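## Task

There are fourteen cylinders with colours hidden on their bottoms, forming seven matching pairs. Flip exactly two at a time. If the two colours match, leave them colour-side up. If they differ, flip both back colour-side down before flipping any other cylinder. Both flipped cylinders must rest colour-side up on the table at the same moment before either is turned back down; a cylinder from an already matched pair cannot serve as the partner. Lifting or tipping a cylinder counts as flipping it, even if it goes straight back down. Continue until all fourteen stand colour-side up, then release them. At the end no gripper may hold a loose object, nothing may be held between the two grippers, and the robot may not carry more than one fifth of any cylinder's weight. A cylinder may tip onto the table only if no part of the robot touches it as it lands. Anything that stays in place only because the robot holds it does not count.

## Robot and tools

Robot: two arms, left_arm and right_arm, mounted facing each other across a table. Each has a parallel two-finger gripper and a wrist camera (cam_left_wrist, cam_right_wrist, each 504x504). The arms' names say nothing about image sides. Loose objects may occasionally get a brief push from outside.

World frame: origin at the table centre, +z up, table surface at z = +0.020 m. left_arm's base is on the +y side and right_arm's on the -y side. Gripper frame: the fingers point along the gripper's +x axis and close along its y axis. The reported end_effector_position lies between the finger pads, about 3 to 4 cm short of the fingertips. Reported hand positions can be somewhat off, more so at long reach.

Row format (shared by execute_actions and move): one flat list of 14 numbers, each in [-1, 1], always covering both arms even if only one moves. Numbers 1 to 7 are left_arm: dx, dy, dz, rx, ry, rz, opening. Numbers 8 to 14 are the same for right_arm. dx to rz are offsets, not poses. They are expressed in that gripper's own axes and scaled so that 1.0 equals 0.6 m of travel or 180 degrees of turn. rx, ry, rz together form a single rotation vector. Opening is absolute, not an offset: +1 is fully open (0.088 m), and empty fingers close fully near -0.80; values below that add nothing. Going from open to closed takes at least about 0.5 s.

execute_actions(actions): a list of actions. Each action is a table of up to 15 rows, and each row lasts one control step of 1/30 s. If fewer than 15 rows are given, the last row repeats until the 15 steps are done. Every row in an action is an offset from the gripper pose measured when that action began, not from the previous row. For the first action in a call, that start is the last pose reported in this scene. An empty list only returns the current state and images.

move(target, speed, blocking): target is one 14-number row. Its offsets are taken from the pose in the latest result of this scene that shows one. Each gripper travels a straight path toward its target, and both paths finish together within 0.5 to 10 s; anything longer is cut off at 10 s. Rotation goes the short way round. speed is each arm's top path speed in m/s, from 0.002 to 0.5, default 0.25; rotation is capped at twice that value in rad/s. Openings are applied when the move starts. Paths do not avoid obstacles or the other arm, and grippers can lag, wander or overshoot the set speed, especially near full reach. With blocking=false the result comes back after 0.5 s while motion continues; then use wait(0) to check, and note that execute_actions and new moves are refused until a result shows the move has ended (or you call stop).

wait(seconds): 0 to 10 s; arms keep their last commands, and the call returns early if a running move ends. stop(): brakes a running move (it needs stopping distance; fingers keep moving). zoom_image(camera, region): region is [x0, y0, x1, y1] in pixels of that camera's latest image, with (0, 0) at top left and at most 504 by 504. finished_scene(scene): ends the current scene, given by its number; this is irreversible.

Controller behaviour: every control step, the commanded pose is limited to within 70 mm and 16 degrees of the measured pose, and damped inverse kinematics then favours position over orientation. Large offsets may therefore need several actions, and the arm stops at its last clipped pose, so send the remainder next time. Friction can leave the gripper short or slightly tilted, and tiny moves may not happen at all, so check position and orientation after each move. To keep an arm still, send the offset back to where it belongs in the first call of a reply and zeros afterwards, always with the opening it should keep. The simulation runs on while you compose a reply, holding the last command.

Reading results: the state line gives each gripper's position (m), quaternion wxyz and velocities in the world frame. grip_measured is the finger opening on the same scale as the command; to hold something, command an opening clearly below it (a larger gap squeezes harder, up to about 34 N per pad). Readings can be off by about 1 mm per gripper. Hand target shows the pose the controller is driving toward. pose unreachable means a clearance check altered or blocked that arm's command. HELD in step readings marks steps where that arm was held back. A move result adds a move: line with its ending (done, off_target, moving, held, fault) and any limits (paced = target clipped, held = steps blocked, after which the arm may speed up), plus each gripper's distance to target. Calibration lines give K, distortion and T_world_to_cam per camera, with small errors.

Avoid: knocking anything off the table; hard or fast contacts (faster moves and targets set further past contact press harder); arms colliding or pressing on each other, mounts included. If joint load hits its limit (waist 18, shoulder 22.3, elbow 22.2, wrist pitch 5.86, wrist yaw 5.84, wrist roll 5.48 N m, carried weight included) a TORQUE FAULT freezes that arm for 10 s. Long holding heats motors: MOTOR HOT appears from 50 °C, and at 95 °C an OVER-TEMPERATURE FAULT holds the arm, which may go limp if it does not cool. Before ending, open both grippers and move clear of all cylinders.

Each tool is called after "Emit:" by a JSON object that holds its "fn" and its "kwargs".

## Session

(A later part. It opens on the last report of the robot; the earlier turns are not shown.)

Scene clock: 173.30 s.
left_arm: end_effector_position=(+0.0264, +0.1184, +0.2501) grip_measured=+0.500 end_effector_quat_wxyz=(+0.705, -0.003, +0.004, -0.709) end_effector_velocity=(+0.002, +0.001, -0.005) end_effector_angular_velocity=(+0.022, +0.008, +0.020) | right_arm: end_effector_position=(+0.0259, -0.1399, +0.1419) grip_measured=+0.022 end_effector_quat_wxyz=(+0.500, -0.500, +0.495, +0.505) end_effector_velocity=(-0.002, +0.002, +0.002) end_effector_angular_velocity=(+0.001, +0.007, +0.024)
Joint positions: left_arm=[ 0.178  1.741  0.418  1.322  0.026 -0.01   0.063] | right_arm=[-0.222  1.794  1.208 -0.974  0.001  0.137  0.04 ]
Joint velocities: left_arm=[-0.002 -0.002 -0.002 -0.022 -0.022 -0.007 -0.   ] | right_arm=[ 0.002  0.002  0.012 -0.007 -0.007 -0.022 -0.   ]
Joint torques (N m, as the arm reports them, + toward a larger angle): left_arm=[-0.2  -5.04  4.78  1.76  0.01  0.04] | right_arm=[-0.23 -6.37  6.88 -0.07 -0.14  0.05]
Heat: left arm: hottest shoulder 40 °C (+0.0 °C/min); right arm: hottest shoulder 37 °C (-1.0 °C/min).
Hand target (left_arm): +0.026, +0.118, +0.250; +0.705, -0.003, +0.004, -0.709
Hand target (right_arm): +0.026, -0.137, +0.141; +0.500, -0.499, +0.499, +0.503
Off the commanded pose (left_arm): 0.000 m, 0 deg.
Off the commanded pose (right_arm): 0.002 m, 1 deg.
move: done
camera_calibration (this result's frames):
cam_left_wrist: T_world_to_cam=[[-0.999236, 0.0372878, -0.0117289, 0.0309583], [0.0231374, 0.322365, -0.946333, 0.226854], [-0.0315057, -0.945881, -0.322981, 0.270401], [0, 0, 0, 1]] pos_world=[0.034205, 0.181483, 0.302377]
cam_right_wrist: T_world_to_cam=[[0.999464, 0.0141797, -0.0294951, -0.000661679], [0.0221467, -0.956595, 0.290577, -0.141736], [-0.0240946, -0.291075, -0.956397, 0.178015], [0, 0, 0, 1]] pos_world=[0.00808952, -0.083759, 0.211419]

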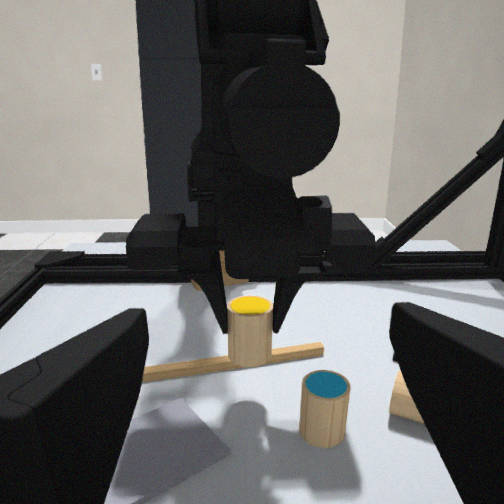

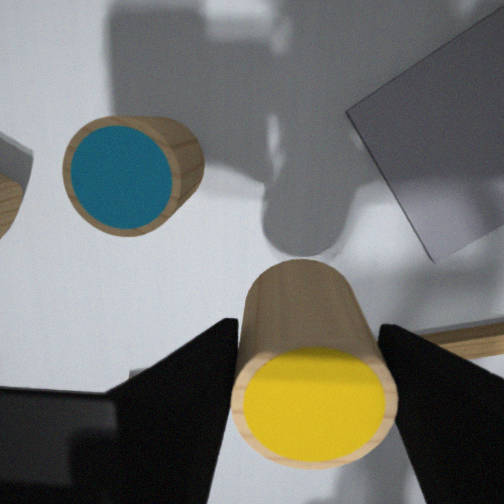

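Emit:
{"fn": "move", "kwargs": {"target": [0,0,0,0,0,0,0.5,0.093,0,0,0,0.004,0,-0.4], "speed": 0.06}}

Emit:
{"fn": "move", "kwargs": {"target": [0,0,0,0,0,0,0.5,0,0,0,0,0,0,0.5]}}

Emit:
{"fn": "wait", "kwargs": {"seconds": 2}}

Emit:
{"fn": "move", "kwargs": {"target": [0,0,0,0,0,0,0.5,0,0,0,0,0,0,-0.4]}}

Emit:
{"fn": "move", "kwargs": {"target": [0,0,0,0,0,0,0.5,-0.14,0,0,0,0,0,-0.4]}}

Emit:
{"fn": "move", "kwargs": {"target": [0,0,0,0,0,0,0.5,-0.123,-0.005,0.195,0,-0.499,0,-0.4]}}

Scene clock: 177.83 s.
left_arm: end_effector_position=(+0.0264, +0.1184, +0.2501) grip_measured=+0.500 end_effector_quat_wxyz=(+0.705, -0.003, +0.004, -0.709) end_effector_velocity=(-0.002, +0.001, +0.002) end_effector_angular_velocity=(-0.007, +0.007, +0.000) | right_arm: end_effector_position=(+0.0254, -0.1352, +0.0924) grip_measured=+0.022 end_effector_quat_wxyz=(+0.502, -0.497, +0.494, +0.507) end_effector_velocity=(+0.000, -0.003, -0.001) end_effector_angular_velocity=(-0.013, +0.005, +0.020)
Joint positions: left_arm=[ 0.178  1.741  0.418  1.322  0.026 -0.01   0.063] | right_arm=[-0.222  1.886  1.111 -0.777  0.001  0.138  0.04 ]
Joint velocities: left_arm=[-0.007 -0.002 -0.002  0.007 -0.007 -0.007 -0.   ] | right_arm=[-0.002  0.002 -0.002 -0.007 -0.007 -0.022 -0.   ]
Joint torques (N m, as the arm reports them, + toward a larger angle): left_arm=[-0.02 -5.01  4.72  1.73 -0.02  0.05] | right_arm=[-0.01 -6.68  3.66  0.28 -0.06 -0.05]
Heat: left arm: hottest shoulder 39 °C (-1.0 °C/min); right arm: hottest shoulder 37 °C (-1.0 °C/min).
Hand target (left_arm): +0.026, +0.118, +0.250; +0.705, -0.003, +0.004, -0.709
Hand target (right_arm): +0.026, -0.140, +0.086; +0.497, -0.503, +0.499, +0.502
Off the commanded pose (left_arm): 0.000 m, 0 deg.
Off the commanded pose (right_arm): 0.008 m, 1 deg.
move: done
camera_calibration (this result's frames):
cam_left_wrist: T_world_to_cam=[[-0.999236, 0.0372878, -0.0117289, 0.0309583], [0.0231374, 0.322365, -0.946333, 0.226854], [-0.0315057, -0.945881, -0.322981, 0.270401], [0, 0, 0, 1]] pos_world=[0.034205, 0.181483, 0.302377]
cam_right_wrist: T_world_to_cam=[[0.99944, 0.0136552, -0.030556, -0.00159515], [0.0217521, -0.958885, 0.282961, -0.122453], [-0.0254358, -0.283467, -0.958645, 0.133286], [0, 0, 0, 1]] pos_world=[0.0076481, -0.0796145, 0.162374]

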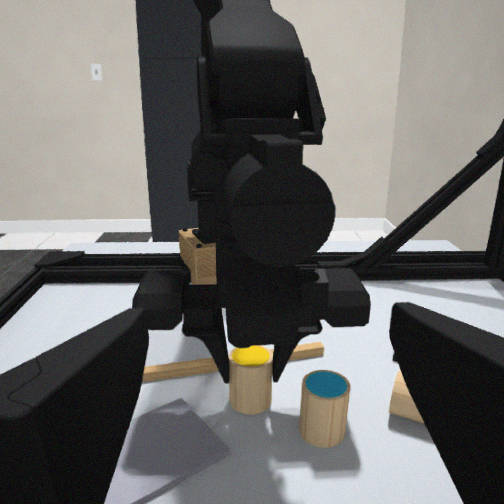

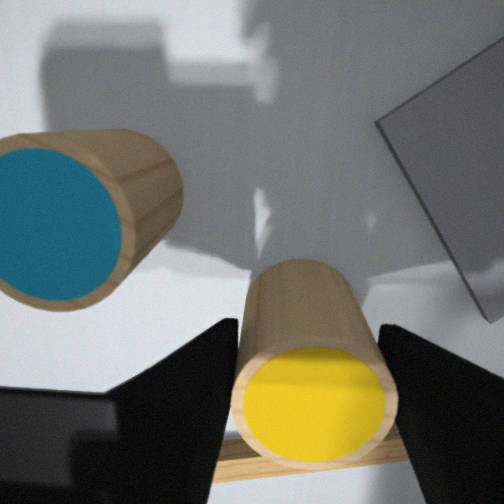

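Scene clock: 178.50 s.
left_arm: end_effector_position=(+0.0264, +0.1184, +0.2501) grip_measured=+0.500 end_effector_quat_wxyz=(+0.705, -0.003, +0.004, -0.709) end_effector_velocity=(+0.002, +0.001, -0.005) end_effector_angular_velocity=(+0.022, -0.007, +0.020) | right_arm: end_effector_position=(+0.0253, -0.1352, +0.0924) grip_measured=+0.498 end_effector_quat_wxyz=(+0.502, -0.497, +0.494, +0.507) end_effector_velocity=(-0.004, +0.000, +0.000) end_effector_angular_velocity=(+0.004, +0.023, +0.010)
Joint positions: left_arm=[ 0.178  1.741  0.418  1.322  0.026 -0.01   0.063] | right_arm=[-0.222  1.886  1.111 -0.777  0.001  0.138  0.063]
Joint velocities: left_arm=[-0.002 -0.002 -0.002 -0.022 -0.022  0.007 -0.   ] | right_arm=[ 0.002 -0.002 -0.002  0.007 -0.022 -0.007  0.001]
Joint torques (N m, as the arm reports them, + toward a larger angle): left_arm=[ 0.   -5.01  4.66  1.76  0.    0.04] | right_arm=[ 0.04 -8.01  4.91  0.13  0.01 -0.01]
Heat: left arm: hottest shoulder 39 °C (-1.0 °C/min); right arm: hottest shoulder 37 °C (-1.0 °C/min).
Hand target (left_arm): +0.026, +0.118, +0.250; +0.705, -0.003, +0.004, -0.709
Hand target (right_arm): +0.025, -0.135, +0.092; +0.502, -0.497, +0.494, +0.507
Off the commanded pose (left_arm): 0.000 m, 0 deg.
Off the commanded pose (right_arm): 0.000 m, 0 deg.
move: done
camera_calibration (this result's frames):
cam_left_wrist: T_world_to_cam=[[-0.999236, 0.0372878, -0.0117289, 0.0309583], [0.0231374, 0.322365, -0.946333, 0.226854], [-0.0315057, -0.945881, -0.322981, 0.270401], [0, 0, 0, 1]] pos_world=[0.034205, 0.181483, 0.302377]
cam_right_wrist: T_world_to_cam=[[0.999428, 0.0136604, -0.0309339, -0.00150236], [0.0218655, -0.958869, 0.283006, -0.122465], [-0.0257956, -0.283521, -0.958619, 0.133282], [0, 0, 0, 1]] pos_world=[0.00761733, -0.0796191, 0.162378]

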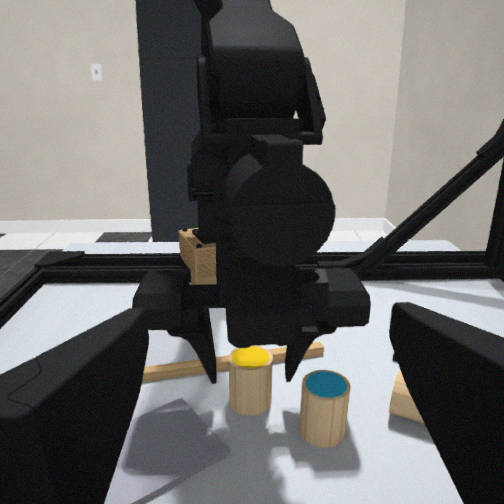

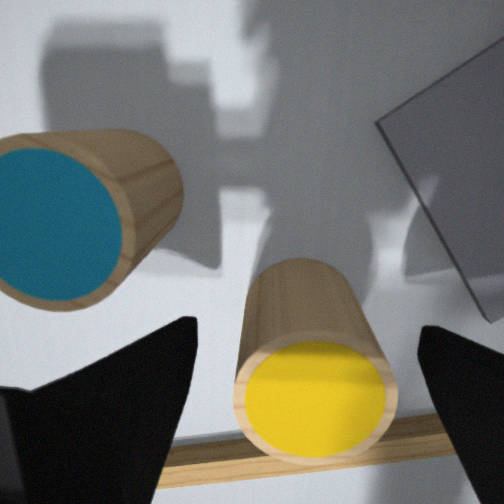

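Scene clock: 180.50 s.
left_arm: end_effector_position=(+0.0264, +0.1184, +0.2501) grip_measured=+0.500 end_effector_quat_wxyz=(+0.705, -0.003, +0.004, -0.709) end_effector_velocity=(-0.002, -0.000, +0.000) end_effector_angular_velocity=(+0.003, +0.022, +0.000) | right_arm: end_effector_position=(+0.0253, -0.1352, +0.0924) grip_measured=+0.500 end_effector_quat_wxyz=(+0.502, -0.497, +0.494, +0.507) end_effector_velocity=(-0.002, -0.003, +0.000) end_effector_angular_velocity=(-0.010, +0.021, +0.005)
Joint positions: left_arm=[ 0.178  1.741  0.418  1.322  0.026 -0.01   0.063] | right_arm=[-0.222  1.886  1.111 -0.777  0.001  0.138  0.063]
Joint velocities: left_arm=[-0.007 -0.002  0.002 -0.007 -0.007 -0.022 -0.   ] | right_arm=[-0.002 -0.002 -0.002 -0.007 -0.022 -0.007  0.   ]
Joint torques (N m, as the arm reports them, + toward a larger angle): left_arm=[ 0.   -4.96  4.78  1.74 -0.03  0.01] | right_arm=[ 0.04 -8.    4.9   0.14  0.   -0.02]
Heat: left arm: hottest shoulder 39 °C (+0.0 °C/min); right arm: hottest shoulder 37 °C (-1.0 °C/min).
Hand target (left_arm): +0.026, +0.118, +0.250; +0.705, -0.003, +0.004, -0.709
Hand target (right_arm): +0.025, -0.135, +0.092; +0.502, -0.497, +0.494, +0.507
Off the commanded pose (left_arm): 0.000 m, 0 deg.
Off the commanded pose (right_arm): 0.000 m, 0 deg.
wait: 2.00 s; at rest by 0.17 s
camera_calibration (this result's frames):
cam_left_wrist: T_world_to_cam=[[-0.999236, 0.0372878, -0.0117289, 0.0309583], [0.0231374, 0.322365, -0.946333, 0.226854], [-0.0315057, -0.945881, -0.322981, 0.270401], [0, 0, 0, 1]] pos_world=[0.034205, 0.181483, 0.302377]
cam_right_wrist: T_world_to_cam=[[0.999428, 0.0136604, -0.0309339, -0.00150236], [0.0218655, -0.958869, 0.283006, -0.122465], [-0.0257956, -0.283521, -0.958619, 0.133282], [0, 0, 0, 1]] pos_world=[0.00761733, -0.0796191, 0.162378]

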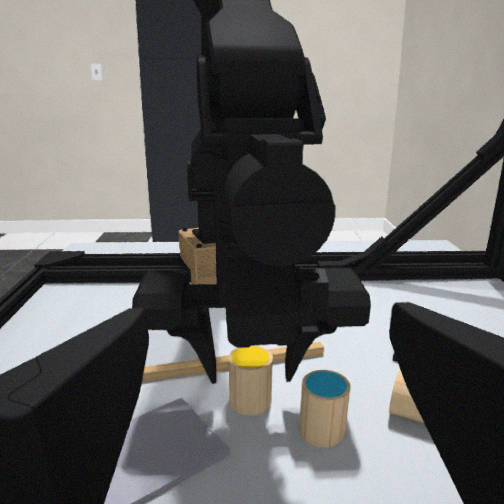

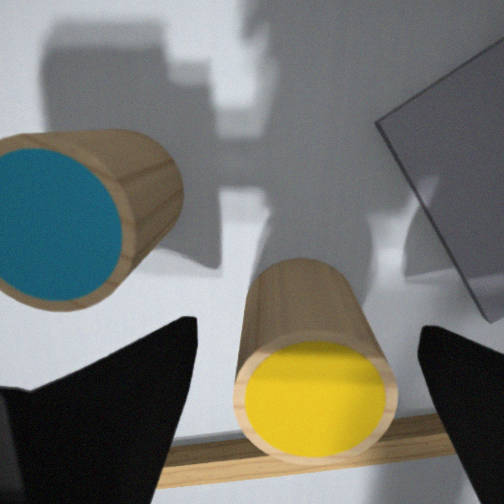

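Scene clock: 181.00 s.
left_arm: end_effector_position=(+0.0264, +0.1184, +0.2501) grip_measured=+0.500 end_effector_quat_wxyz=(+0.705, -0.003, +0.004, -0.709) end_effector_velocity=(+0.002, -0.001, -0.002) end_effector_angular_velocity=(+0.007, -0.007, +0.020) | right_arm: end_effector_position=(+0.0255, -0.1353, +0.0924) grip_measured=+0.021 end_effector_quat_wxyz=(+0.502, -0.497, +0.494, +0.507) end_effector_velocity=(-0.003, +0.001, +0.000) end_effector_angular_velocity=(+0.004, +0.023, -0.009)
Joint positions: left_arm=[ 0.178  1.741  0.418  1.322  0.026 -0.01   0.063] | right_arm=[-0.222  1.886  1.111 -0.778  0.002  0.138  0.04 ]
Joint velocities: left_arm=[-0.002  0.002  0.002 -0.007 -0.022  0.007 -0.   ] | right_arm=[-0.002 -0.002 -0.002  0.007 -0.022  0.007 -0.   ]
Joint torques (N m, as the arm reports them, + toward a larger angle): left_arm=[-0.06 -4.96  4.69  1.75 -0.01  0.03] | right_arm=[ 0.06 -7.98  4.87  0.19 -0.04 -0.02]
Heat: left arm: hottest shoulder 39 °C (+0.0 °C/min); right arm: hottest shoulder 37 °C (-1.0 °C/min).
Hand target (left_arm): +0.026, +0.118, +0.250; +0.705, -0.003, +0.004, -0.709
Hand target (right_arm): +0.025, -0.135, +0.092; +0.502, -0.497, +0.494, +0.507
Off the commanded pose (left_arm): 0.000 m, 0 deg.
Off the commanded pose (right_arm): 0.000 m, 0 deg.
move: done
camera_calibration (this result's frames):
cam_left_wrist: T_world_to_cam=[[-0.999236, 0.0372878, -0.0117289, 0.0309583], [0.0231374, 0.322365, -0.946333, 0.226854], [-0.0315057, -0.945881, -0.322981, 0.270401], [0, 0, 0, 1]] pos_world=[0.034205, 0.181483, 0.302377]
cam_right_wrist: T_world_to_cam=[[0.999464, 0.0136334, -0.0297499, -0.00179796], [0.0215096, -0.95881, 0.283234, -0.122527], [-0.0246631, -0.283722, -0.958589, 0.13321], [0, 0, 0, 1]] pos_world=[0.00771786, -0.0796612, 0.162344]

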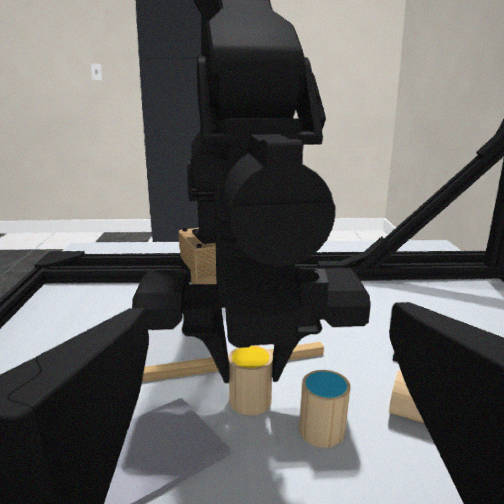

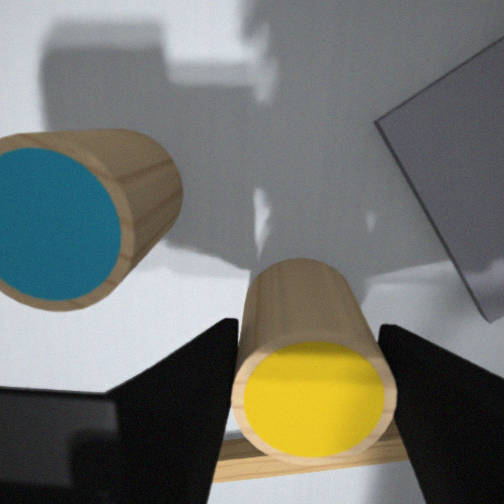

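Scene clock: 181.90 s.
left_arm: end_effector_position=(+0.0264, +0.1184, +0.2501) grip_measured=+0.500 end_effector_quat_wxyz=(+0.705, -0.003, +0.004, -0.709) end_effector_velocity=(+0.000, +0.001, -0.001) end_effector_angular_velocity=(+0.007, +0.007, +0.005) | right_arm: end_effector_position=(+0.0261, -0.1393, +0.1714) grip_measured=+0.021 end_effector_quat_wxyz=(+0.499, -0.502, +0.497, +0.502) end_effector_velocity=(-0.002, +0.002, +0.004) end_effector_angular_velocity=(+0.006, +0.008, +0.010)
Joint positions: left_arm=[ 0.178  1.741  0.418  1.322  0.026 -0.01   0.063] | right_arm=[-0.222  1.77   1.3   -1.098  0.002  0.138  0.04 ]
Joint velocities: left_arm=[-0.002 -0.002 -0.002 -0.007 -0.007 -0.007 -0.   ] | right_arm=[ 0.002 -0.002  0.012 -0.007 -0.007 -0.007  0.   ]
Joint torques (N m, as the arm reports them, + toward a larger angle): left_arm=[ 0.   -5.07  4.82  1.77  0.01  0.02] | right_arm=[ 0.04 -8.33  7.09 -0.1   0.    0.  ]
Heat: left arm: hottest shoulder 39 °C (+0.0 °C/min); right arm: hottest shoulder 37 °C (-1.0 °C/min).
Hand target (left_arm): +0.026, +0.118, +0.250; +0.705, -0.003, +0.004, -0.709
Hand target (right_arm): +0.026, -0.137, +0.176; +0.502, -0.497, +0.494, +0.507
Off the commanded pose (left_arm): 0.000 m, 0 deg.
Off the commanded pose (right_arm): 0.006 m, 1 deg.
move: done
camera_calibration (this result's frames):
cam_left_wrist: T_world_to_cam=[[-0.999236, 0.0372878, -0.0117289, 0.0309583], [0.0231374, 0.322365, -0.946333, 0.226854], [-0.0315057, -0.945881, -0.322981, 0.270401], [0, 0, 0, 1]] pos_world=[0.034205, 0.181483, 0.302377]
cam_right_wrist: T_world_to_cam=[[0.999527, 0.01321, -0.0277851, -0.00038592], [0.0208815, -0.954536, 0.297362, -0.150595], [-0.0225938, -0.297801, -0.95436, 0.205022], [0, 0, 0, 1]] pos_world=[0.0081626, -0.0826871, 0.240435]

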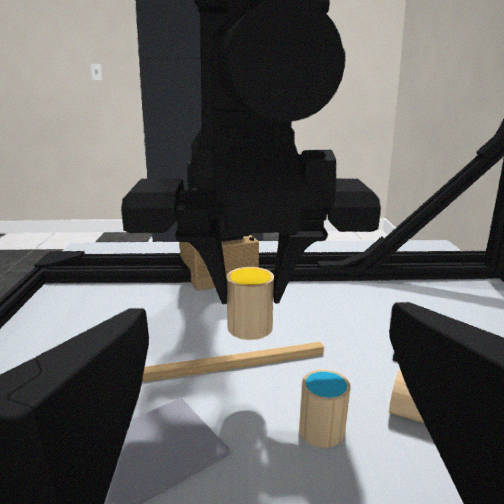

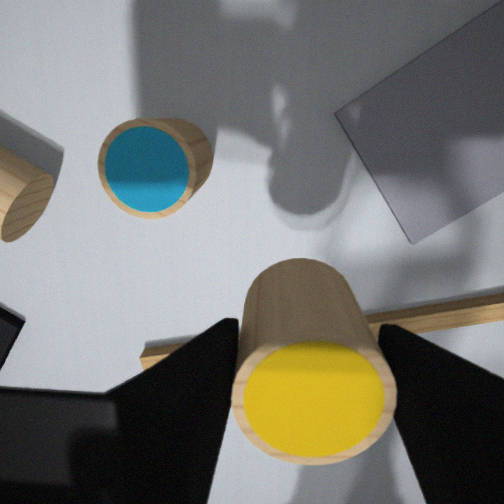

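Scene clock: 185.57 s.
left_arm: end_effector_position=(+0.0264, +0.1184, +0.2498) grip_measured=+0.500 end_effector_quat_wxyz=(+0.705, -0.003, +0.004, -0.709) end_effector_velocity=(-0.002, -0.000, +0.000) end_effector_angular_velocity=(+0.002, -0.007, -0.000) | right_arm: end_effector_position=(+0.0259, -0.0220, +0.2533) grip_measured=+0.022 end_effector_quat_wxyz=(+0.701, +0.012, +0.000, +0.713) end_effector_velocity=(+0.002, +0.000, -0.002) end_effector_angular_velocity=(-0.002, -0.022, -0.000)
Joint positions: left_arm=[ 0.178  1.742  0.418  1.322  0.026 -0.01   0.063] | right_arm=[-0.215  1.733  0.584  1.165  0.136  0.015  0.04 ]
Joint velocities: left_arm=[-0.007 -0.002  0.002 -0.007 -0.007  0.007  0.   ] | right_arm=[-0.007  0.007 -0.002  0.007 -0.007 -0.022 -0.   ]
Joint torques (N m, as the arm reports them, + toward a larger angle): left_arm=[-0.06 -5.01  4.65  1.73  0.01  0.  ] | right_arm=[-0.18 -5.8   3.85  2.11 -0.05 -0.17]
Heat: left arm: hottest shoulder 39 °C (-1.0 °C/min); right arm: hottest shoulder 37 °C (+0.0 °C/min).
Hand target (left_arm): +0.026, +0.118, +0.250; +0.705, -0.003, +0.004, -0.709
Hand target (right_arm): +0.027, -0.023, +0.246; +0.701, +0.003, +0.003, +0.713
Off the commanded pose (left_arm): 0.000 m, 0 deg.
Off the commanded pose (right_arm): 0.008 m, 1 deg.
move: done
camera_calibration (this result's frames):
cam_left_wrist: T_world_to_cam=[[-0.999236, 0.0372967, -0.0116842, 0.0309387], [0.023122, 0.323086, -0.946087, 0.226426], [-0.0315109, -0.945634, -0.323702, 0.270531], [0, 0, 0, 1]] pos_world=[0.0342044, 0.181514, 0.302151]
cam_right_wrist: T_world_to_cam=[[0.998858, 0.046433, -0.0112974, -0.00290218], [0.00241527, -0.285159, -0.958477, 0.270338], [-0.0477266, 0.957355, -0.284945, 0.176835], [0, 0, 0, 1]] pos_world=[0.0106857, -0.0920701, 0.309468]

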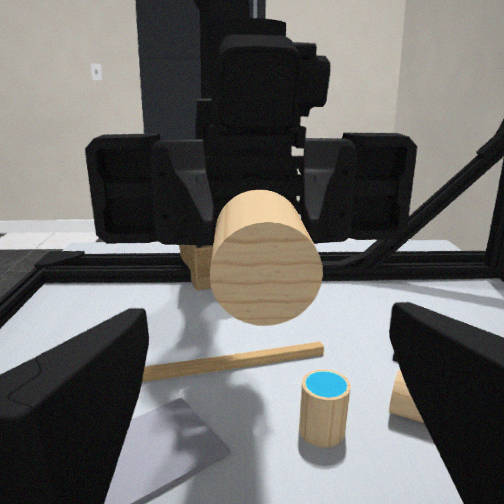

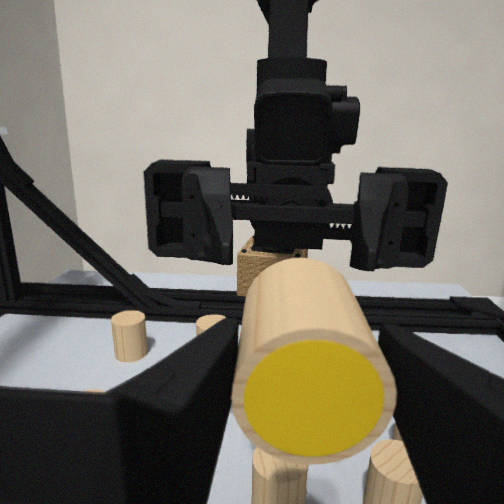

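Emit:
{"fn": "move", "kwargs": {"target": [0.114,-0.004,0.003,0,0,0,0.5,0,0,0,0,0,0,-0.4], "speed": 0.12}}

Emit:
{"fn": "move", "kwargs": {"target": [0,0,0,0,0,0,-0.4,0,0,0,0,0,0,-0.4]}}

Emit:
{"fn": "move", "kwargs": {"target": [0,0,0,0,0,0,-0.4,0,0,0,0,0,0,0.5]}}

Emit:
{"fn": "move", "kwargs": {"target": [0,0,0,0,0,0,-0.4,-0.07,0,0,-0.006,0,-0.006,0.5]}}

Emit:
{"fn": "move", "kwargs": {"target": [-0.227,-0.062,-0.12,0,0.499,0,-0.4,-0.066,0.108,-0.162,0,0.506,0,0.5]}}

Scene clock: 189.97 s.
left_arm: end_effector_position=(+0.0244, +0.0524, +0.2520) grip_measured=+0.500 end_effector_quat_wxyz=(+0.704, -0.003, +0.004, -0.710) end_effector_velocity=(+0.000, -0.002, -0.000) end_effector_angular_velocity=(+0.003, +0.007, -0.005) | right_arm: end_effector_position=(+0.0261, -0.0220, +0.2528) grip_measured=+0.022 end_effector_quat_wxyz=(+0.701, +0.011, +0.001, +0.713) end_effector_velocity=(-0.000, +0.000, +0.000) end_effector_angular_velocity=(-0.002, -0.008, +0.005)
Joint positions: left_arm=[ 0.169  1.912  0.692  1.22   0.021 -0.01   0.063] | right_arm=[-0.215  1.734  0.584  1.166  0.136  0.014  0.04 ]
Joint velocities: left_arm=[ 0.002  0.002  0.007 -0.007  0.007 -0.007 -0.   ] | right_arm=[-0.002 -0.002  0.002 -0.007 -0.007 -0.007  0.   ]
Joint torques (N m, as the arm reports them, + toward a larger angle): left_arm=[-0.31 -5.73  6.14  1.56 -0.21  0.02] | right_arm=[ 0.08 -7.02  5.05  1.78  0.02  0.  ]
Heat: left arm: hottest shoulder 39 °C (-1.0 °C/min); right arm: hottest shoulder 37 °C (+0.0 °C/min).
Hand target (left_arm): +0.024, +0.050, +0.251; +0.705, -0.003, +0.004, -0.709
Hand target (right_arm): +0.026, -0.022, +0.253; +0.701, +0.011, +0.000, +0.713
Off the commanded pose (left_arm): 0.003 m, 0 deg.
Off the commanded pose (right_arm): 0.000 m, 0 deg.
move: done
camera_calibration (this result's frames):
cam_left_wrist: T_world_to_cam=[[-0.999102, 0.0407137, -0.0117573, 0.0312547], [0.0242562, 0.321922, -0.946455, 0.250001], [-0.0347488, -0.94589, -0.322621, 0.208591], [0, 0, 0, 1]] pos_world=[0.0324108, 0.11555, 0.304278]
cam_right_wrist: T_world_to_cam=[[0.998881, 0.0460378, -0.0108346, -0.00319955], [0.00278186, -0.285876, -0.958262, 0.26983], [-0.0472137, 0.95716, -0.285685, 0.17687], [0, 0, 0, 1]] pos_world=[0.010796, -0.0920076, 0.309062]

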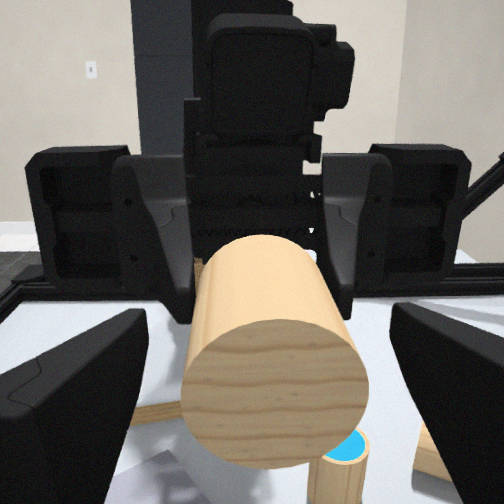

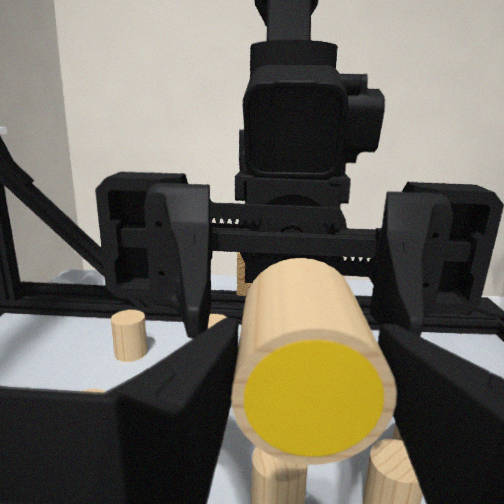

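Scene clock: 190.47 s.
left_arm: end_effector_position=(+0.0247, +0.0524, +0.2520) grip_measured=+0.033 end_effector_quat_wxyz=(+0.705, -0.003, +0.004, -0.710) end_effector_velocity=(-0.000, +0.002, -0.006) end_effector_angular_velocity=(+0.027, +0.008, +0.005) | right_arm: end_effector_position=(+0.0258, -0.0220, +0.2528) grip_measured=+0.022 end_effector_quat_wxyz=(+0.701, +0.011, +0.001, +0.713) end_effector_velocity=(-0.002, -0.001, -0.001) end_effector_angular_velocity=(-0.007, -0.009, +0.019)
Joint positions: left_arm=[ 0.169  1.912  0.692  1.22   0.019 -0.01   0.041] | right_arm=[-0.215  1.734  0.584  1.166  0.136  0.014  0.04 ]
Joint velocities: left_arm=[-0.002 -0.002 -0.007 -0.022 -0.007 -0.007  0.   ] | right_arm=[-0.002 -0.002 -0.002 -0.007 -0.022 -0.007  0.   ]
Joint torques (N m, as the arm reports them, + toward a larger angle): left_arm=[-0.11 -6.49  4.99  1.75  0.03  0.01] | right_arm=[ 0.01 -6.94  5.06  1.84  0.02 -0.02]
Heat: left arm: hottest shoulder 39 °C (-1.0 °C/min); right arm: hottest shoulder 37 °C (+0.0 °C/min).
Hand target (left_arm): +0.024, +0.052, +0.252; +0.704, -0.003, +0.004, -0.710
Hand target (right_arm): +0.026, -0.022, +0.253; +0.701, +0.011, +0.001, +0.713
Off the commanded pose (left_arm): 0.000 m, 0 deg.
Off the commanded pose (right_arm): 0.000 m, 0 deg.
move: done
camera_calibration (this result's frames):
cam_left_wrist: T_world_to_cam=[[-0.999163, 0.0391891, -0.0117585, 0.0316865], [0.0237661, 0.321959, -0.946455, 0.250003], [-0.033305, -0.945942, -0.322621, 0.20857], [0, 0, 0, 1]] pos_world=[0.0326648, 0.115562, 0.304278]
cam_right_wrist: T_world_to_cam=[[0.998828, 0.0471809, -0.010823, -0.00289559], [0.00312003, -0.285871, -0.958263, 0.269817], [-0.0483057, 0.957106, -0.285683, 0.176902], [0, 0, 0, 1]] pos_world=[0.0105957, -0.0920448, 0.309062]

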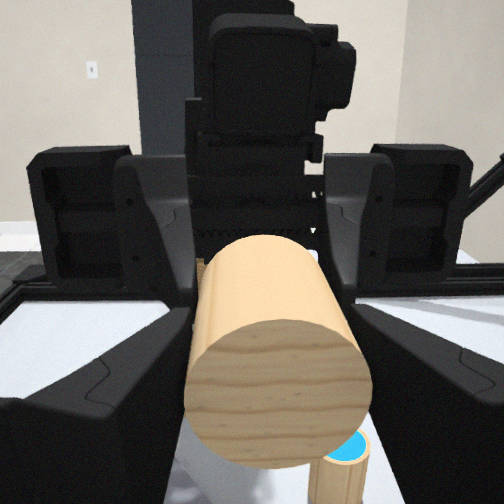

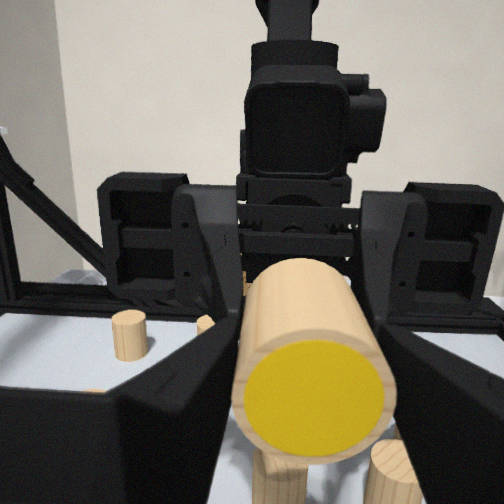

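Scene clock: 191.13 s.
left_arm: end_effector_position=(+0.0247, +0.0524, +0.2520) grip_measured=+0.032 end_effector_quat_wxyz=(+0.705, -0.003, +0.004, -0.710) end_effector_velocity=(-0.002, +0.001, -0.001) end_effector_angular_velocity=(+0.007, +0.007, +0.000) | right_arm: end_effector_position=(+0.0258, -0.0220, +0.2528) grip_measured=+0.498 end_effector_quat_wxyz=(+0.701, +0.011, +0.001, +0.713) end_effector_velocity=(-0.002, -0.001, +0.002) end_effector_angular_velocity=(+0.007, -0.006, +0.010)
Joint positions: left_arm=[ 0.169  1.912  0.692  1.219  0.019 -0.01   0.041] | right_arm=[-0.215  1.734  0.584  1.166  0.136  0.014  0.063]
Joint velocities: left_arm=[-0.007 -0.002 -0.002 -0.007 -0.007 -0.007 -0.   ] | right_arm=[ 0.002 -0.002 -0.002  0.007 -0.007 -0.007  0.001]
Joint torques (N m, as the arm reports them, + toward a larger angle): left_arm=[-0.08 -6.38  5.15  1.78  0.02  0.03] | right_arm=[ 0.05 -6.96  5.    1.84  0.01 -0.01]
Heat: left arm: hottest shoulder 39 °C (-1.0 °C/min); right arm: hottest shoulder 37 °C (+0.0 °C/min).
Hand target (left_arm): +0.025, +0.052, +0.252; +0.705, -0.003, +0.004, -0.710
Hand target (right_arm): +0.026, -0.022, +0.253; +0.701, +0.011, +0.001, +0.713
Off the commanded pose (left_arm): 0.000 m, 0 deg.
Off the commanded pose (right_arm): 0.000 m, 0 deg.
move: done
camera_calibration (this result's frames):
cam_left_wrist: T_world_to_cam=[[-0.999163, 0.0391936, -0.0117388, 0.0316803], [0.0237616, 0.32232, -0.946333, 0.249874], [-0.0333066, -0.945819, -0.322981, 0.208627], [0, 0, 0, 1]] pos_world=[0.032665, 0.115543, 0.304219]
cam_right_wrist: T_world_to_cam=[[0.998828, 0.0471809, -0.010823, -0.00289559], [0.00312003, -0.285871, -0.958263, 0.269817], [-0.0483057, 0.957106, -0.285683, 0.176902], [0, 0, 0, 1]] pos_world=[0.0105957, -0.0920448, 0.309062]

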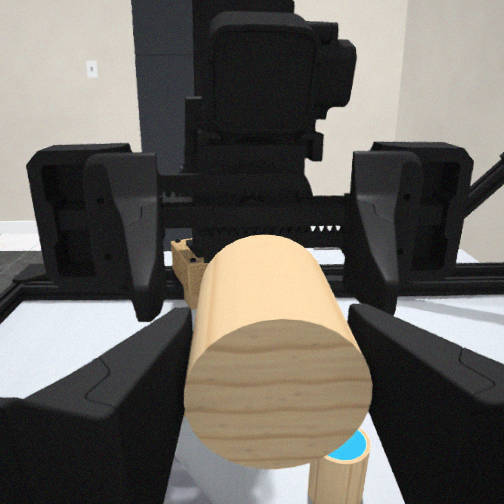

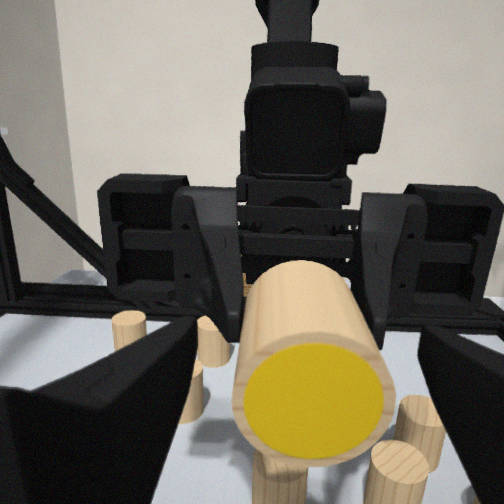

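Scene clock: 191.97 s.
left_arm: end_effector_position=(+0.0247, +0.0524, +0.2520) grip_measured=+0.032 end_effector_quat_wxyz=(+0.705, -0.003, +0.004, -0.710) end_effector_velocity=(+0.002, +0.000, -0.007) end_effector_angular_velocity=(+0.027, +0.022, +0.020) | right_arm: end_effector_position=(+0.0267, -0.0606, +0.2532) grip_measured=+0.500 end_effector_quat_wxyz=(+0.707, +0.008, -0.004, +0.707) end_effector_velocity=(+0.001, -0.003, -0.001) end_effector_angular_velocity=(-0.007, -0.009, -0.005)
Joint positions: left_arm=[ 0.169  1.912  0.692  1.219  0.019 -0.01   0.041] | right_arm=[-0.183  1.608  0.435  1.191  0.185  0.002  0.063]
Joint velocities: left_arm=[-0.002  0.002 -0.002 -0.022 -0.022 -0.022 -0.   ] | right_arm=[ 0.002 -0.012 -0.012 -0.007  0.007 -0.007 -0.   ]
Joint torques (N m, as the arm reports them, + toward a larger angle): left_arm=[-0.17 -6.54  5.28  1.75  0.    0.  ] | right_arm=[ 0.3  -6.49  3.49  1.93  0.14 -0.21]
Heat: left arm: hottest shoulder 39 °C (-1.0 °C/min); right arm: hottest shoulder 37 °C (+0.0 °C/min).
Hand target (left_arm): +0.025, +0.052, +0.252; +0.705, -0.003, +0.004, -0.710
Hand target (right_arm): +0.027, -0.064, +0.252; +0.707, +0.005, -0.006, +0.707
Off the commanded pose (left_arm): 0.000 m, 0 deg.
Off the commanded pose (right_arm): 0.004 m, 0 deg.
move: done
camera_calibration (this result's frames):
cam_left_wrist: T_world_to_cam=[[-0.999163, 0.0391936, -0.0117388, 0.0316803], [0.0237616, 0.32232, -0.946333, 0.249874], [-0.0333066, -0.945819, -0.322981, 0.208627], [0, 0, 0, 1]] pos_world=[0.032665, 0.115543, 0.304219]
cam_right_wrist: T_world_to_cam=[[0.999588, 0.0286983, 0.000652184, -0.00600552], [0.0087748, -0.283844, -0.95883, 0.259211], [-0.0273317, 0.958441, -0.283979, 0.213061], [0, 0, 0, 1]] pos_world=[0.00955184, -0.130459, 0.309049]

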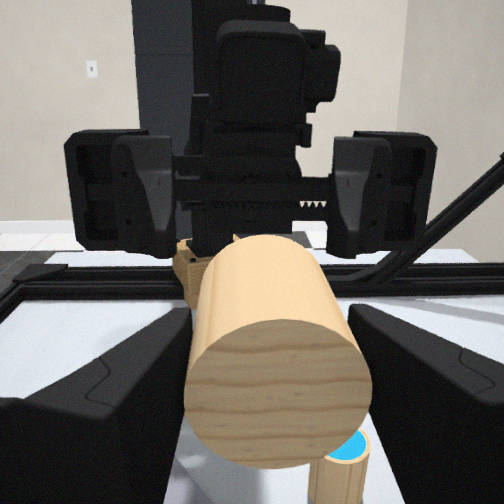

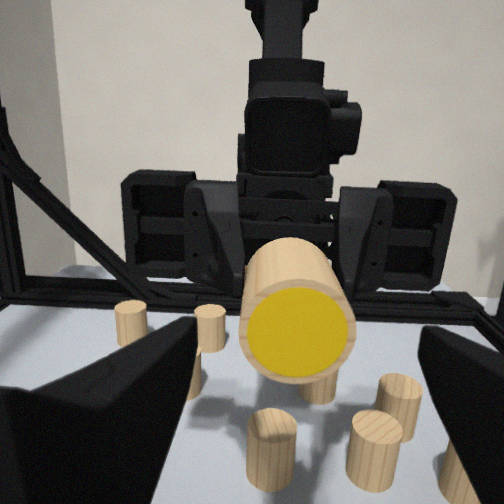

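Scene clock: 195.57 s.
left_arm: end_effector_position=(-0.0110, +0.1901, +0.1793) grip_measured=+0.032 end_effector_quat_wxyz=(+0.498, +0.497, +0.502, -0.503) end_effector_velocity=(+0.001, +0.004, +0.005) end_effector_angular_velocity=(+0.016, -0.009, -0.010) | right_arm: end_effector_position=(-0.0359, -0.0995, +0.1574) grip_measured=+0.500 end_effector_quat_wxyz=(+0.504, -0.498, +0.498, +0.500) end_effector_velocity=(-0.001, -0.002, +0.006) end_effector_angular_velocity=(-0.014, +0.003, +0.010)
Joint positions: left_arm=[ 0.062  1.832  1.308 -1.044  0.009 -0.094  0.041] | right_arm=[-0.07   1.974  1.513 -1.103  0.007  0.302  0.063]
Joint velocities: left_arm=[-0.002 -0.007  0.012 -0.037 -0.007  0.007 -0.   ] | right_arm=[ 0.002 -0.002  0.022 -0.037 -0.007 -0.007 -0.   ]
Joint torques (N m, as the arm reports them, + toward a larger angle): left_arm=[-0.22 -5.83  6.84  0.05  0.22 -0.09] | right_arm=[ 0.31 -7.55  6.76 -0.07 -0.1   0.17]
Heat: left arm: hottest shoulder 39 °C (-2.0 °C/min); right arm: hottest shoulder 37 °C (+0.0 °C/min).
Hand target (left_arm): -0.013, +0.188, +0.180; +0.496, +0.496, +0.504, -0.504
Hand target (right_arm): -0.038, -0.098, +0.155; +0.502, -0.499, +0.501, +0.497
Off the commanded pose (left_arm): 0.002 m, 0 deg.
Off the commanded pose (right_arm): 0.003 m, 1 deg.
move: done
camera_calibration (this result's frames):
cam_left_wrist: T_world_to_cam=[[-0.998888, 0.0222276, 0.0415873, -0.0165805], [0.0343618, 0.947084, 0.319141, -0.20796], [-0.0322929, 0.320215, -0.946794, 0.185321], [0, 0, 0, 1]] pos_world=[-0.0034316, 0.137982, 0.242519]
cam_right_wrist: T_world_to_cam=[[0.999697, 0.00149695, -0.0245769, 0.0589935], [0.00862777, -0.956163, 0.292706, -0.106987], [-0.0230614, -0.29283, -0.955886, 0.202844], [0, 0, 0, 1]] pos_world=[-0.0533746, -0.042987, 0.226661]

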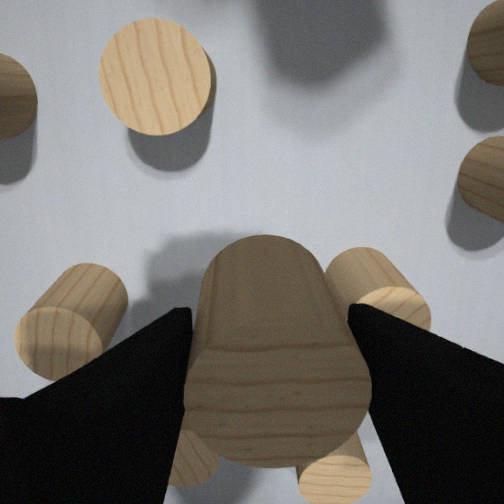

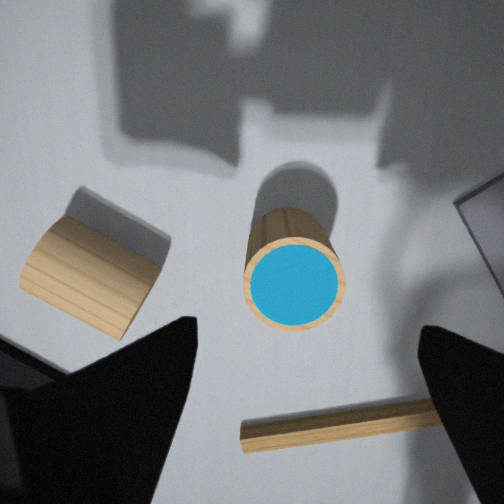

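Emit:
{"fn": "move", "kwargs": {"target": [0.158,0,0.004,0,0,0,-0.4,0.121,0,-0.003,0,0.003,0,0.5], "speed": 0.07}}

Emit:
{"fn": "move", "kwargs": {"target": [0,0,0,0,0,0,0.5,0,0,0,0,0,0,-0.4]}}

Emit:
{"fn": "move", "kwargs": {"target": [-0.1,0,0,0,0,0,0.5,-0.14,0,0,0,0,0,-0.4]}}

Emit:
{"fn": "move", "kwargs": {"target": [-0.172,0.063,0.12,0,-0.502,0,0.5,-0.122,-0.108,0.127,0,-0.499,0,-0.4]}}

Scene clock: 200.20 s.
left_arm: end_effector_position=(-0.0115, +0.1867, +0.0884) grip_measured=+0.033 end_effector_quat_wxyz=(+0.499, +0.496, +0.500, -0.505) end_effector_velocity=(+0.000, +0.001, -0.001) end_effector_angular_velocity=(-0.003, -0.007, +0.005) | right_arm: end_effector_position=(-0.0369, -0.0964, +0.0930) grip_measured=+0.500 end_effector_quat_wxyz=(+0.506, -0.493, +0.495, +0.505) end_effector_velocity=(-0.000, +0.001, +0.000) end_effector_angular_velocity=(+0.005, +0.009, +0.005)
Joint positions: left_arm=[ 0.061  1.992  1.127 -0.697  0.01  -0.095  0.041] | right_arm=[-0.07   2.056  1.361 -0.855  0.006  0.302  0.063]
Joint velocities: left_arm=[-0.002 -0.002 -0.007  0.007 -0.007 -0.007 -0.   ] | right_arm=[-0.002 -0.002 -0.002  0.007 -0.007 -0.007 -0.   ]
Joint torques (N m, as the arm reports them, + toward a larger angle): left_arm=[-0.15 -5.99  4.54  0.72 -0.06  0.  ] | right_arm=[-0.04 -7.91  3.76  0.33 -0.06 -0.04]
Heat: left arm: hottest shoulder 39 °C (-2.0 °C/min); right arm: hottest shoulder 38 °C (+2.0 °C/min).
Hand target (left_arm): -0.011, +0.188, +0.085; +0.498, +0.497, +0.502, -0.503
Hand target (right_arm): -0.035, -0.101, +0.085; +0.502, -0.501, +0.500, +0.498
Off the commanded pose (left_arm): 0.004 m, 0 deg.
Off the commanded pose (right_arm): 0.009 m, 1 deg.
move: off_target (right_arm)
camera_calibration (this result's frames):
cam_left_wrist: T_world_to_cam=[[-0.998847, 0.0224833, 0.0424131, -0.0133541], [0.0346681, 0.948993, 0.313385, -0.175551], [-0.0332038, 0.314495, -0.948678, 0.101546], [0, 0, 0, 1]] pos_world=[-0.00388097, 0.134961, 0.151916]
cam_right_wrist: T_world_to_cam=[[0.999566, 0.00189291, -0.0293976, 0.0589039], [0.0100179, -0.960299, 0.278792, -0.0841978], [-0.0277027, -0.278965, -0.959902, 0.143692], [0, 0, 0, 1]] pos_world=[-0.0540542, -0.0408816, 0.163135]

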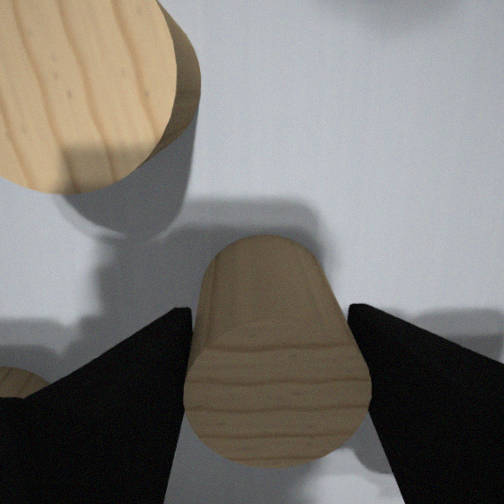

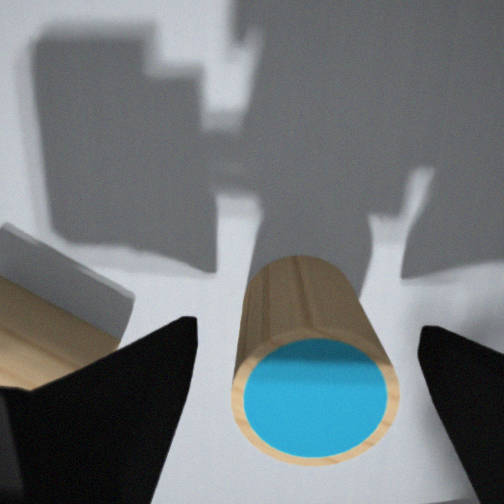

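Scene clock: 200.87 s.
left_arm: end_effector_position=(-0.0114, +0.1867, +0.0884) grip_measured=+0.498 end_effector_quat_wxyz=(+0.499, +0.496, +0.500, -0.505) end_effector_velocity=(-0.001, +0.002, +0.000) end_effector_angular_velocity=(+0.007, -0.008, +0.000) | right_arm: end_effector_position=(-0.0371, -0.0964, +0.0929) grip_measured=+0.024 end_effector_quat_wxyz=(+0.506, -0.493, +0.496, +0.505) end_effector_velocity=(+0.000, -0.002, +0.002) end_effector_angular_velocity=(-0.004, +0.006, -0.010)
Joint positions: left_arm=[ 0.061  1.992  1.127 -0.697  0.009 -0.094  0.063] | right_arm=[-0.07   2.056  1.361 -0.855  0.005  0.302  0.04 ]
Joint velocities: left_arm=[-0.007 -0.002 -0.002 -0.007 -0.007 -0.007  0.   ] | right_arm=[-0.002 -0.007 -0.002 -0.007 -0.007  0.007 -0.   ]
Joint torques (N m, as the arm reports them, + toward a larger angle): left_arm=[-0.06 -6.81  4.95  0.26 -0.01  0.01] | right_arm=[ 0.06 -9.51  5.1   0.14  0.03 -0.02]
Heat: left arm: hottest shoulder 39 °C (-2.0 °C/min); right arm: hottest shoulder 38 °C (+2.0 °C/min).
Hand target (left_arm): -0.011, +0.187, +0.088; +0.499, +0.496, +0.500, -0.505
Hand target (right_arm): -0.037, -0.096, +0.093; +0.506, -0.493, +0.495, +0.505
Off the commanded pose (left_arm): 0.000 m, 0 deg.
Off the commanded pose (right_arm): 0.000 m, 0 deg.
move: done
camera_calibration (this result's frames):
cam_left_wrist: T_world_to_cam=[[-0.998855, 0.0228627, 0.04203, -0.0133339], [0.034907, 0.948992, 0.313361, -0.175542], [-0.0327218, 0.314469, -0.948704, 0.101561], [0, 0, 0, 1]] pos_world=[-0.00386773, 0.134955, 0.15192]
cam_right_wrist: T_world_to_cam=[[0.999533, 0.00190759, -0.0304914, 0.0591703], [0.0103468, -0.960205, 0.279103, -0.0842521], [-0.0287456, -0.279288, -0.959777, 0.143591], [0, 0, 0, 1]] pos_world=[-0.0541434, -0.040909, 0.163134]

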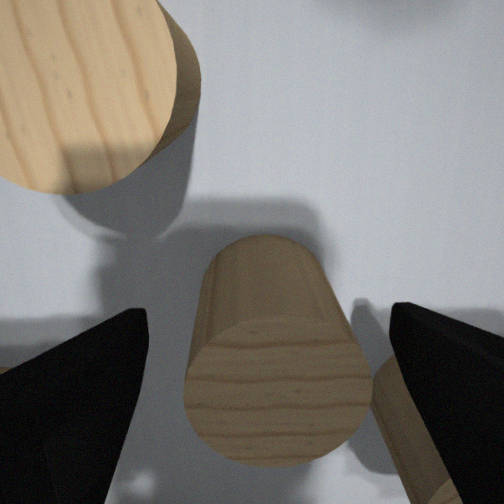

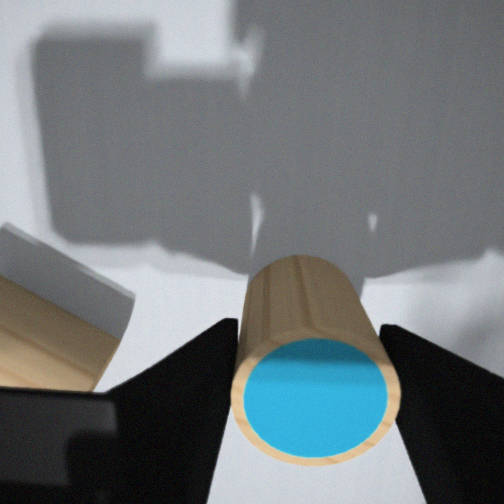

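Scene clock: 201.77 s.
left_arm: end_effector_position=(-0.0111, +0.1901, +0.1424) grip_measured=+0.500 end_effector_quat_wxyz=(+0.495, +0.501, +0.504, -0.500) end_effector_velocity=(-0.001, +0.005, +0.002) end_effector_angular_velocity=(+0.018, +0.005, +0.020) | right_arm: end_effector_position=(-0.0359, -0.1003, +0.1725) grip_measured=+0.024 end_effector_quat_wxyz=(+0.504, -0.497, +0.498, +0.501) end_effector_velocity=(-0.000, -0.002, +0.004) end_effector_angular_velocity=(-0.013, +0.019, -0.014)
Joint positions: left_arm=[ 0.061  1.89   1.228 -0.918  0.009 -0.094  0.063] | right_arm=[-0.07   1.958  1.55  -1.154  0.005  0.302  0.04 ]
Joint velocities: left_arm=[-0.002 -0.007 -0.002 -0.022  0.007 -0.022 -0.   ] | right_arm=[-0.007 -0.002  0.012 -0.022 -0.022  0.007 -0.   ]
Joint torques (N m, as the arm reports them, + toward a larger angle): left_arm=[-0.05 -7.87  6.64  0.06  0.    0.01] | right_arm=[ 0.14 -9.61  7.11 -0.07  0.    0.01]
Heat: left arm: hottest shoulder 39 °C (-2.0 °C/min); right arm: hottest shoulder 38 °C (+2.0 °C/min).
Hand target (left_arm): -0.011, +0.187, +0.148; +0.499, +0.496, +0.500, -0.505
Hand target (right_arm): -0.037, -0.098, +0.177; +0.506, -0.493, +0.496, +0.505
Off the commanded pose (left_arm): 0.007 m, 1 deg.
Off the commanded pose (right_arm): 0.005 m, 1 deg.
move: done
camera_calibration (this result's frames):
cam_left_wrist: T_world_to_cam=[[-0.998924, 0.0221396, 0.0407531, -0.015036], [0.0343693, 0.943374, 0.329947, -0.197044], [-0.0311405, 0.330993, -0.943119, 0.147824], [0, 0, 0, 1]] pos_world=[-0.00364426, 0.13729, 0.205043]
cam_right_wrist: T_world_to_cam=[[0.999636, 0.00157259, -0.0269274, 0.0597664], [0.00932582, -0.956883, 0.290324, -0.111828], [-0.0253098, -0.290469, -0.95655, 0.217323], [0, 0, 0, 1]] pos_world=[-0.0532014, -0.0439744, 0.241956]

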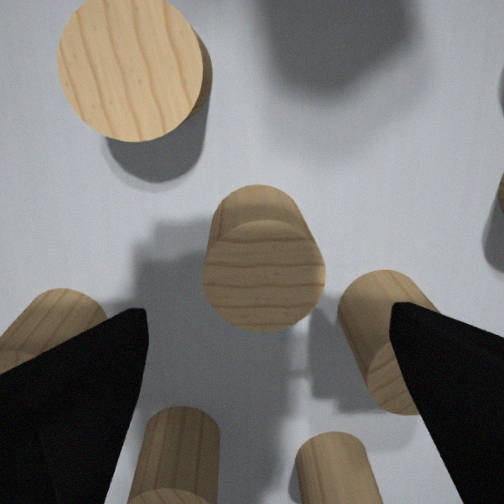

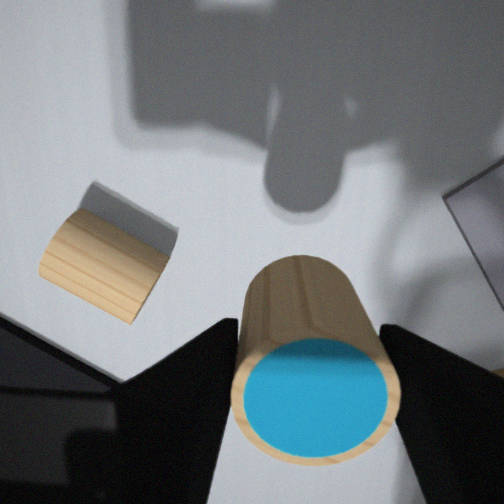

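Scene clock: 205.43 s.
left_arm: end_effector_position=(+0.0267, +0.1168, +0.2491) grip_measured=+0.500 end_effector_quat_wxyz=(+0.706, -0.003, -0.000, -0.709) end_effector_velocity=(-0.002, -0.001, +0.003) end_effector_angular_velocity=(-0.017, +0.022, -0.010) | right_arm: end_effector_position=(+0.0276, -0.0240, +0.2547) grip_measured=+0.024 end_effector_quat_wxyz=(+0.706, +0.014, -0.003, +0.708) end_effector_velocity=(-0.000, +0.000, -0.002) end_effector_angular_velocity=(-0.002, -0.008, +0.005)
Joint positions: left_arm=[ 0.179  1.758  0.422  1.34   0.026 -0.004  0.063] | right_arm=[-0.212  1.729  0.576  1.177  0.154  0.012  0.04 ]
Joint velocities: left_arm=[-0.002  0.007  0.002  0.022  0.007 -0.022 -0.   ] | right_arm=[-0.002  0.007 -0.002  0.007 -0.007 -0.007 -0.   ]
Joint torques (N m, as the arm reports them, + toward a larger angle): left_arm=[ 0.18 -4.28  4.11  2.04  0.2   0.04] | right_arm=[-0.16 -5.6   3.71  2.11 -0.1  -0.2 ]
Heat: left arm: hottest shoulder 39 °C (-2.0 °C/min); right arm: hottest shoulder 38 °C (+2.0 °C/min).
Hand target (left_arm): +0.027, +0.118, +0.246; +0.704, +0.000, +0.002, -0.710
Hand target (right_arm): +0.029, -0.025, +0.247; +0.706, +0.005, -0.000, +0.708
Off the commanded pose (left_arm): 0.005 m, 1 deg.
Off the commanded pose (right_arm): 0.008 m, 1 deg.
move: done
camera_calibration (this result's frames):
cam_left_wrist: T_world_to_cam=[[-0.999178, 0.0364325, -0.0177824, 0.0329501], [0.0284283, 0.316941, -0.948019, 0.227299], [-0.0289027, -0.947745, -0.317716, 0.267466], [0, 0, 0, 1]] pos_world=[0.0341918, 0.180248, 0.301048]
cam_right_wrist: T_world_to_cam=[[0.999443, 0.0319776, -0.0095611, -0.00533167], [-0.000321041, -0.277239, -0.960801, 0.271958], [-0.0333748, 0.960269, -0.277074, 0.176963], [0, 0, 0, 1]] pos_world=[0.0113221, -0.0943641, 0.310278]

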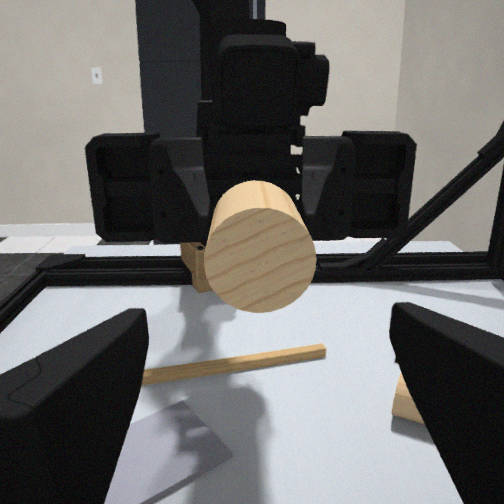

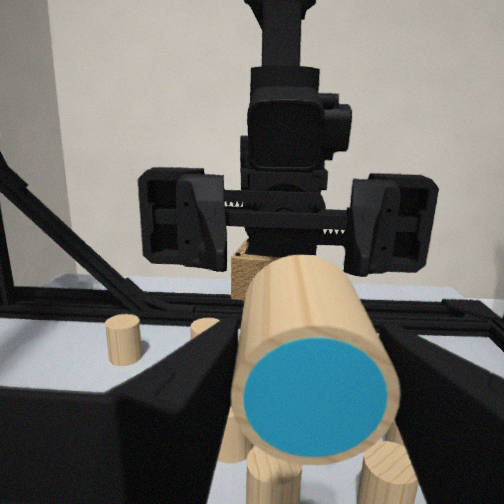

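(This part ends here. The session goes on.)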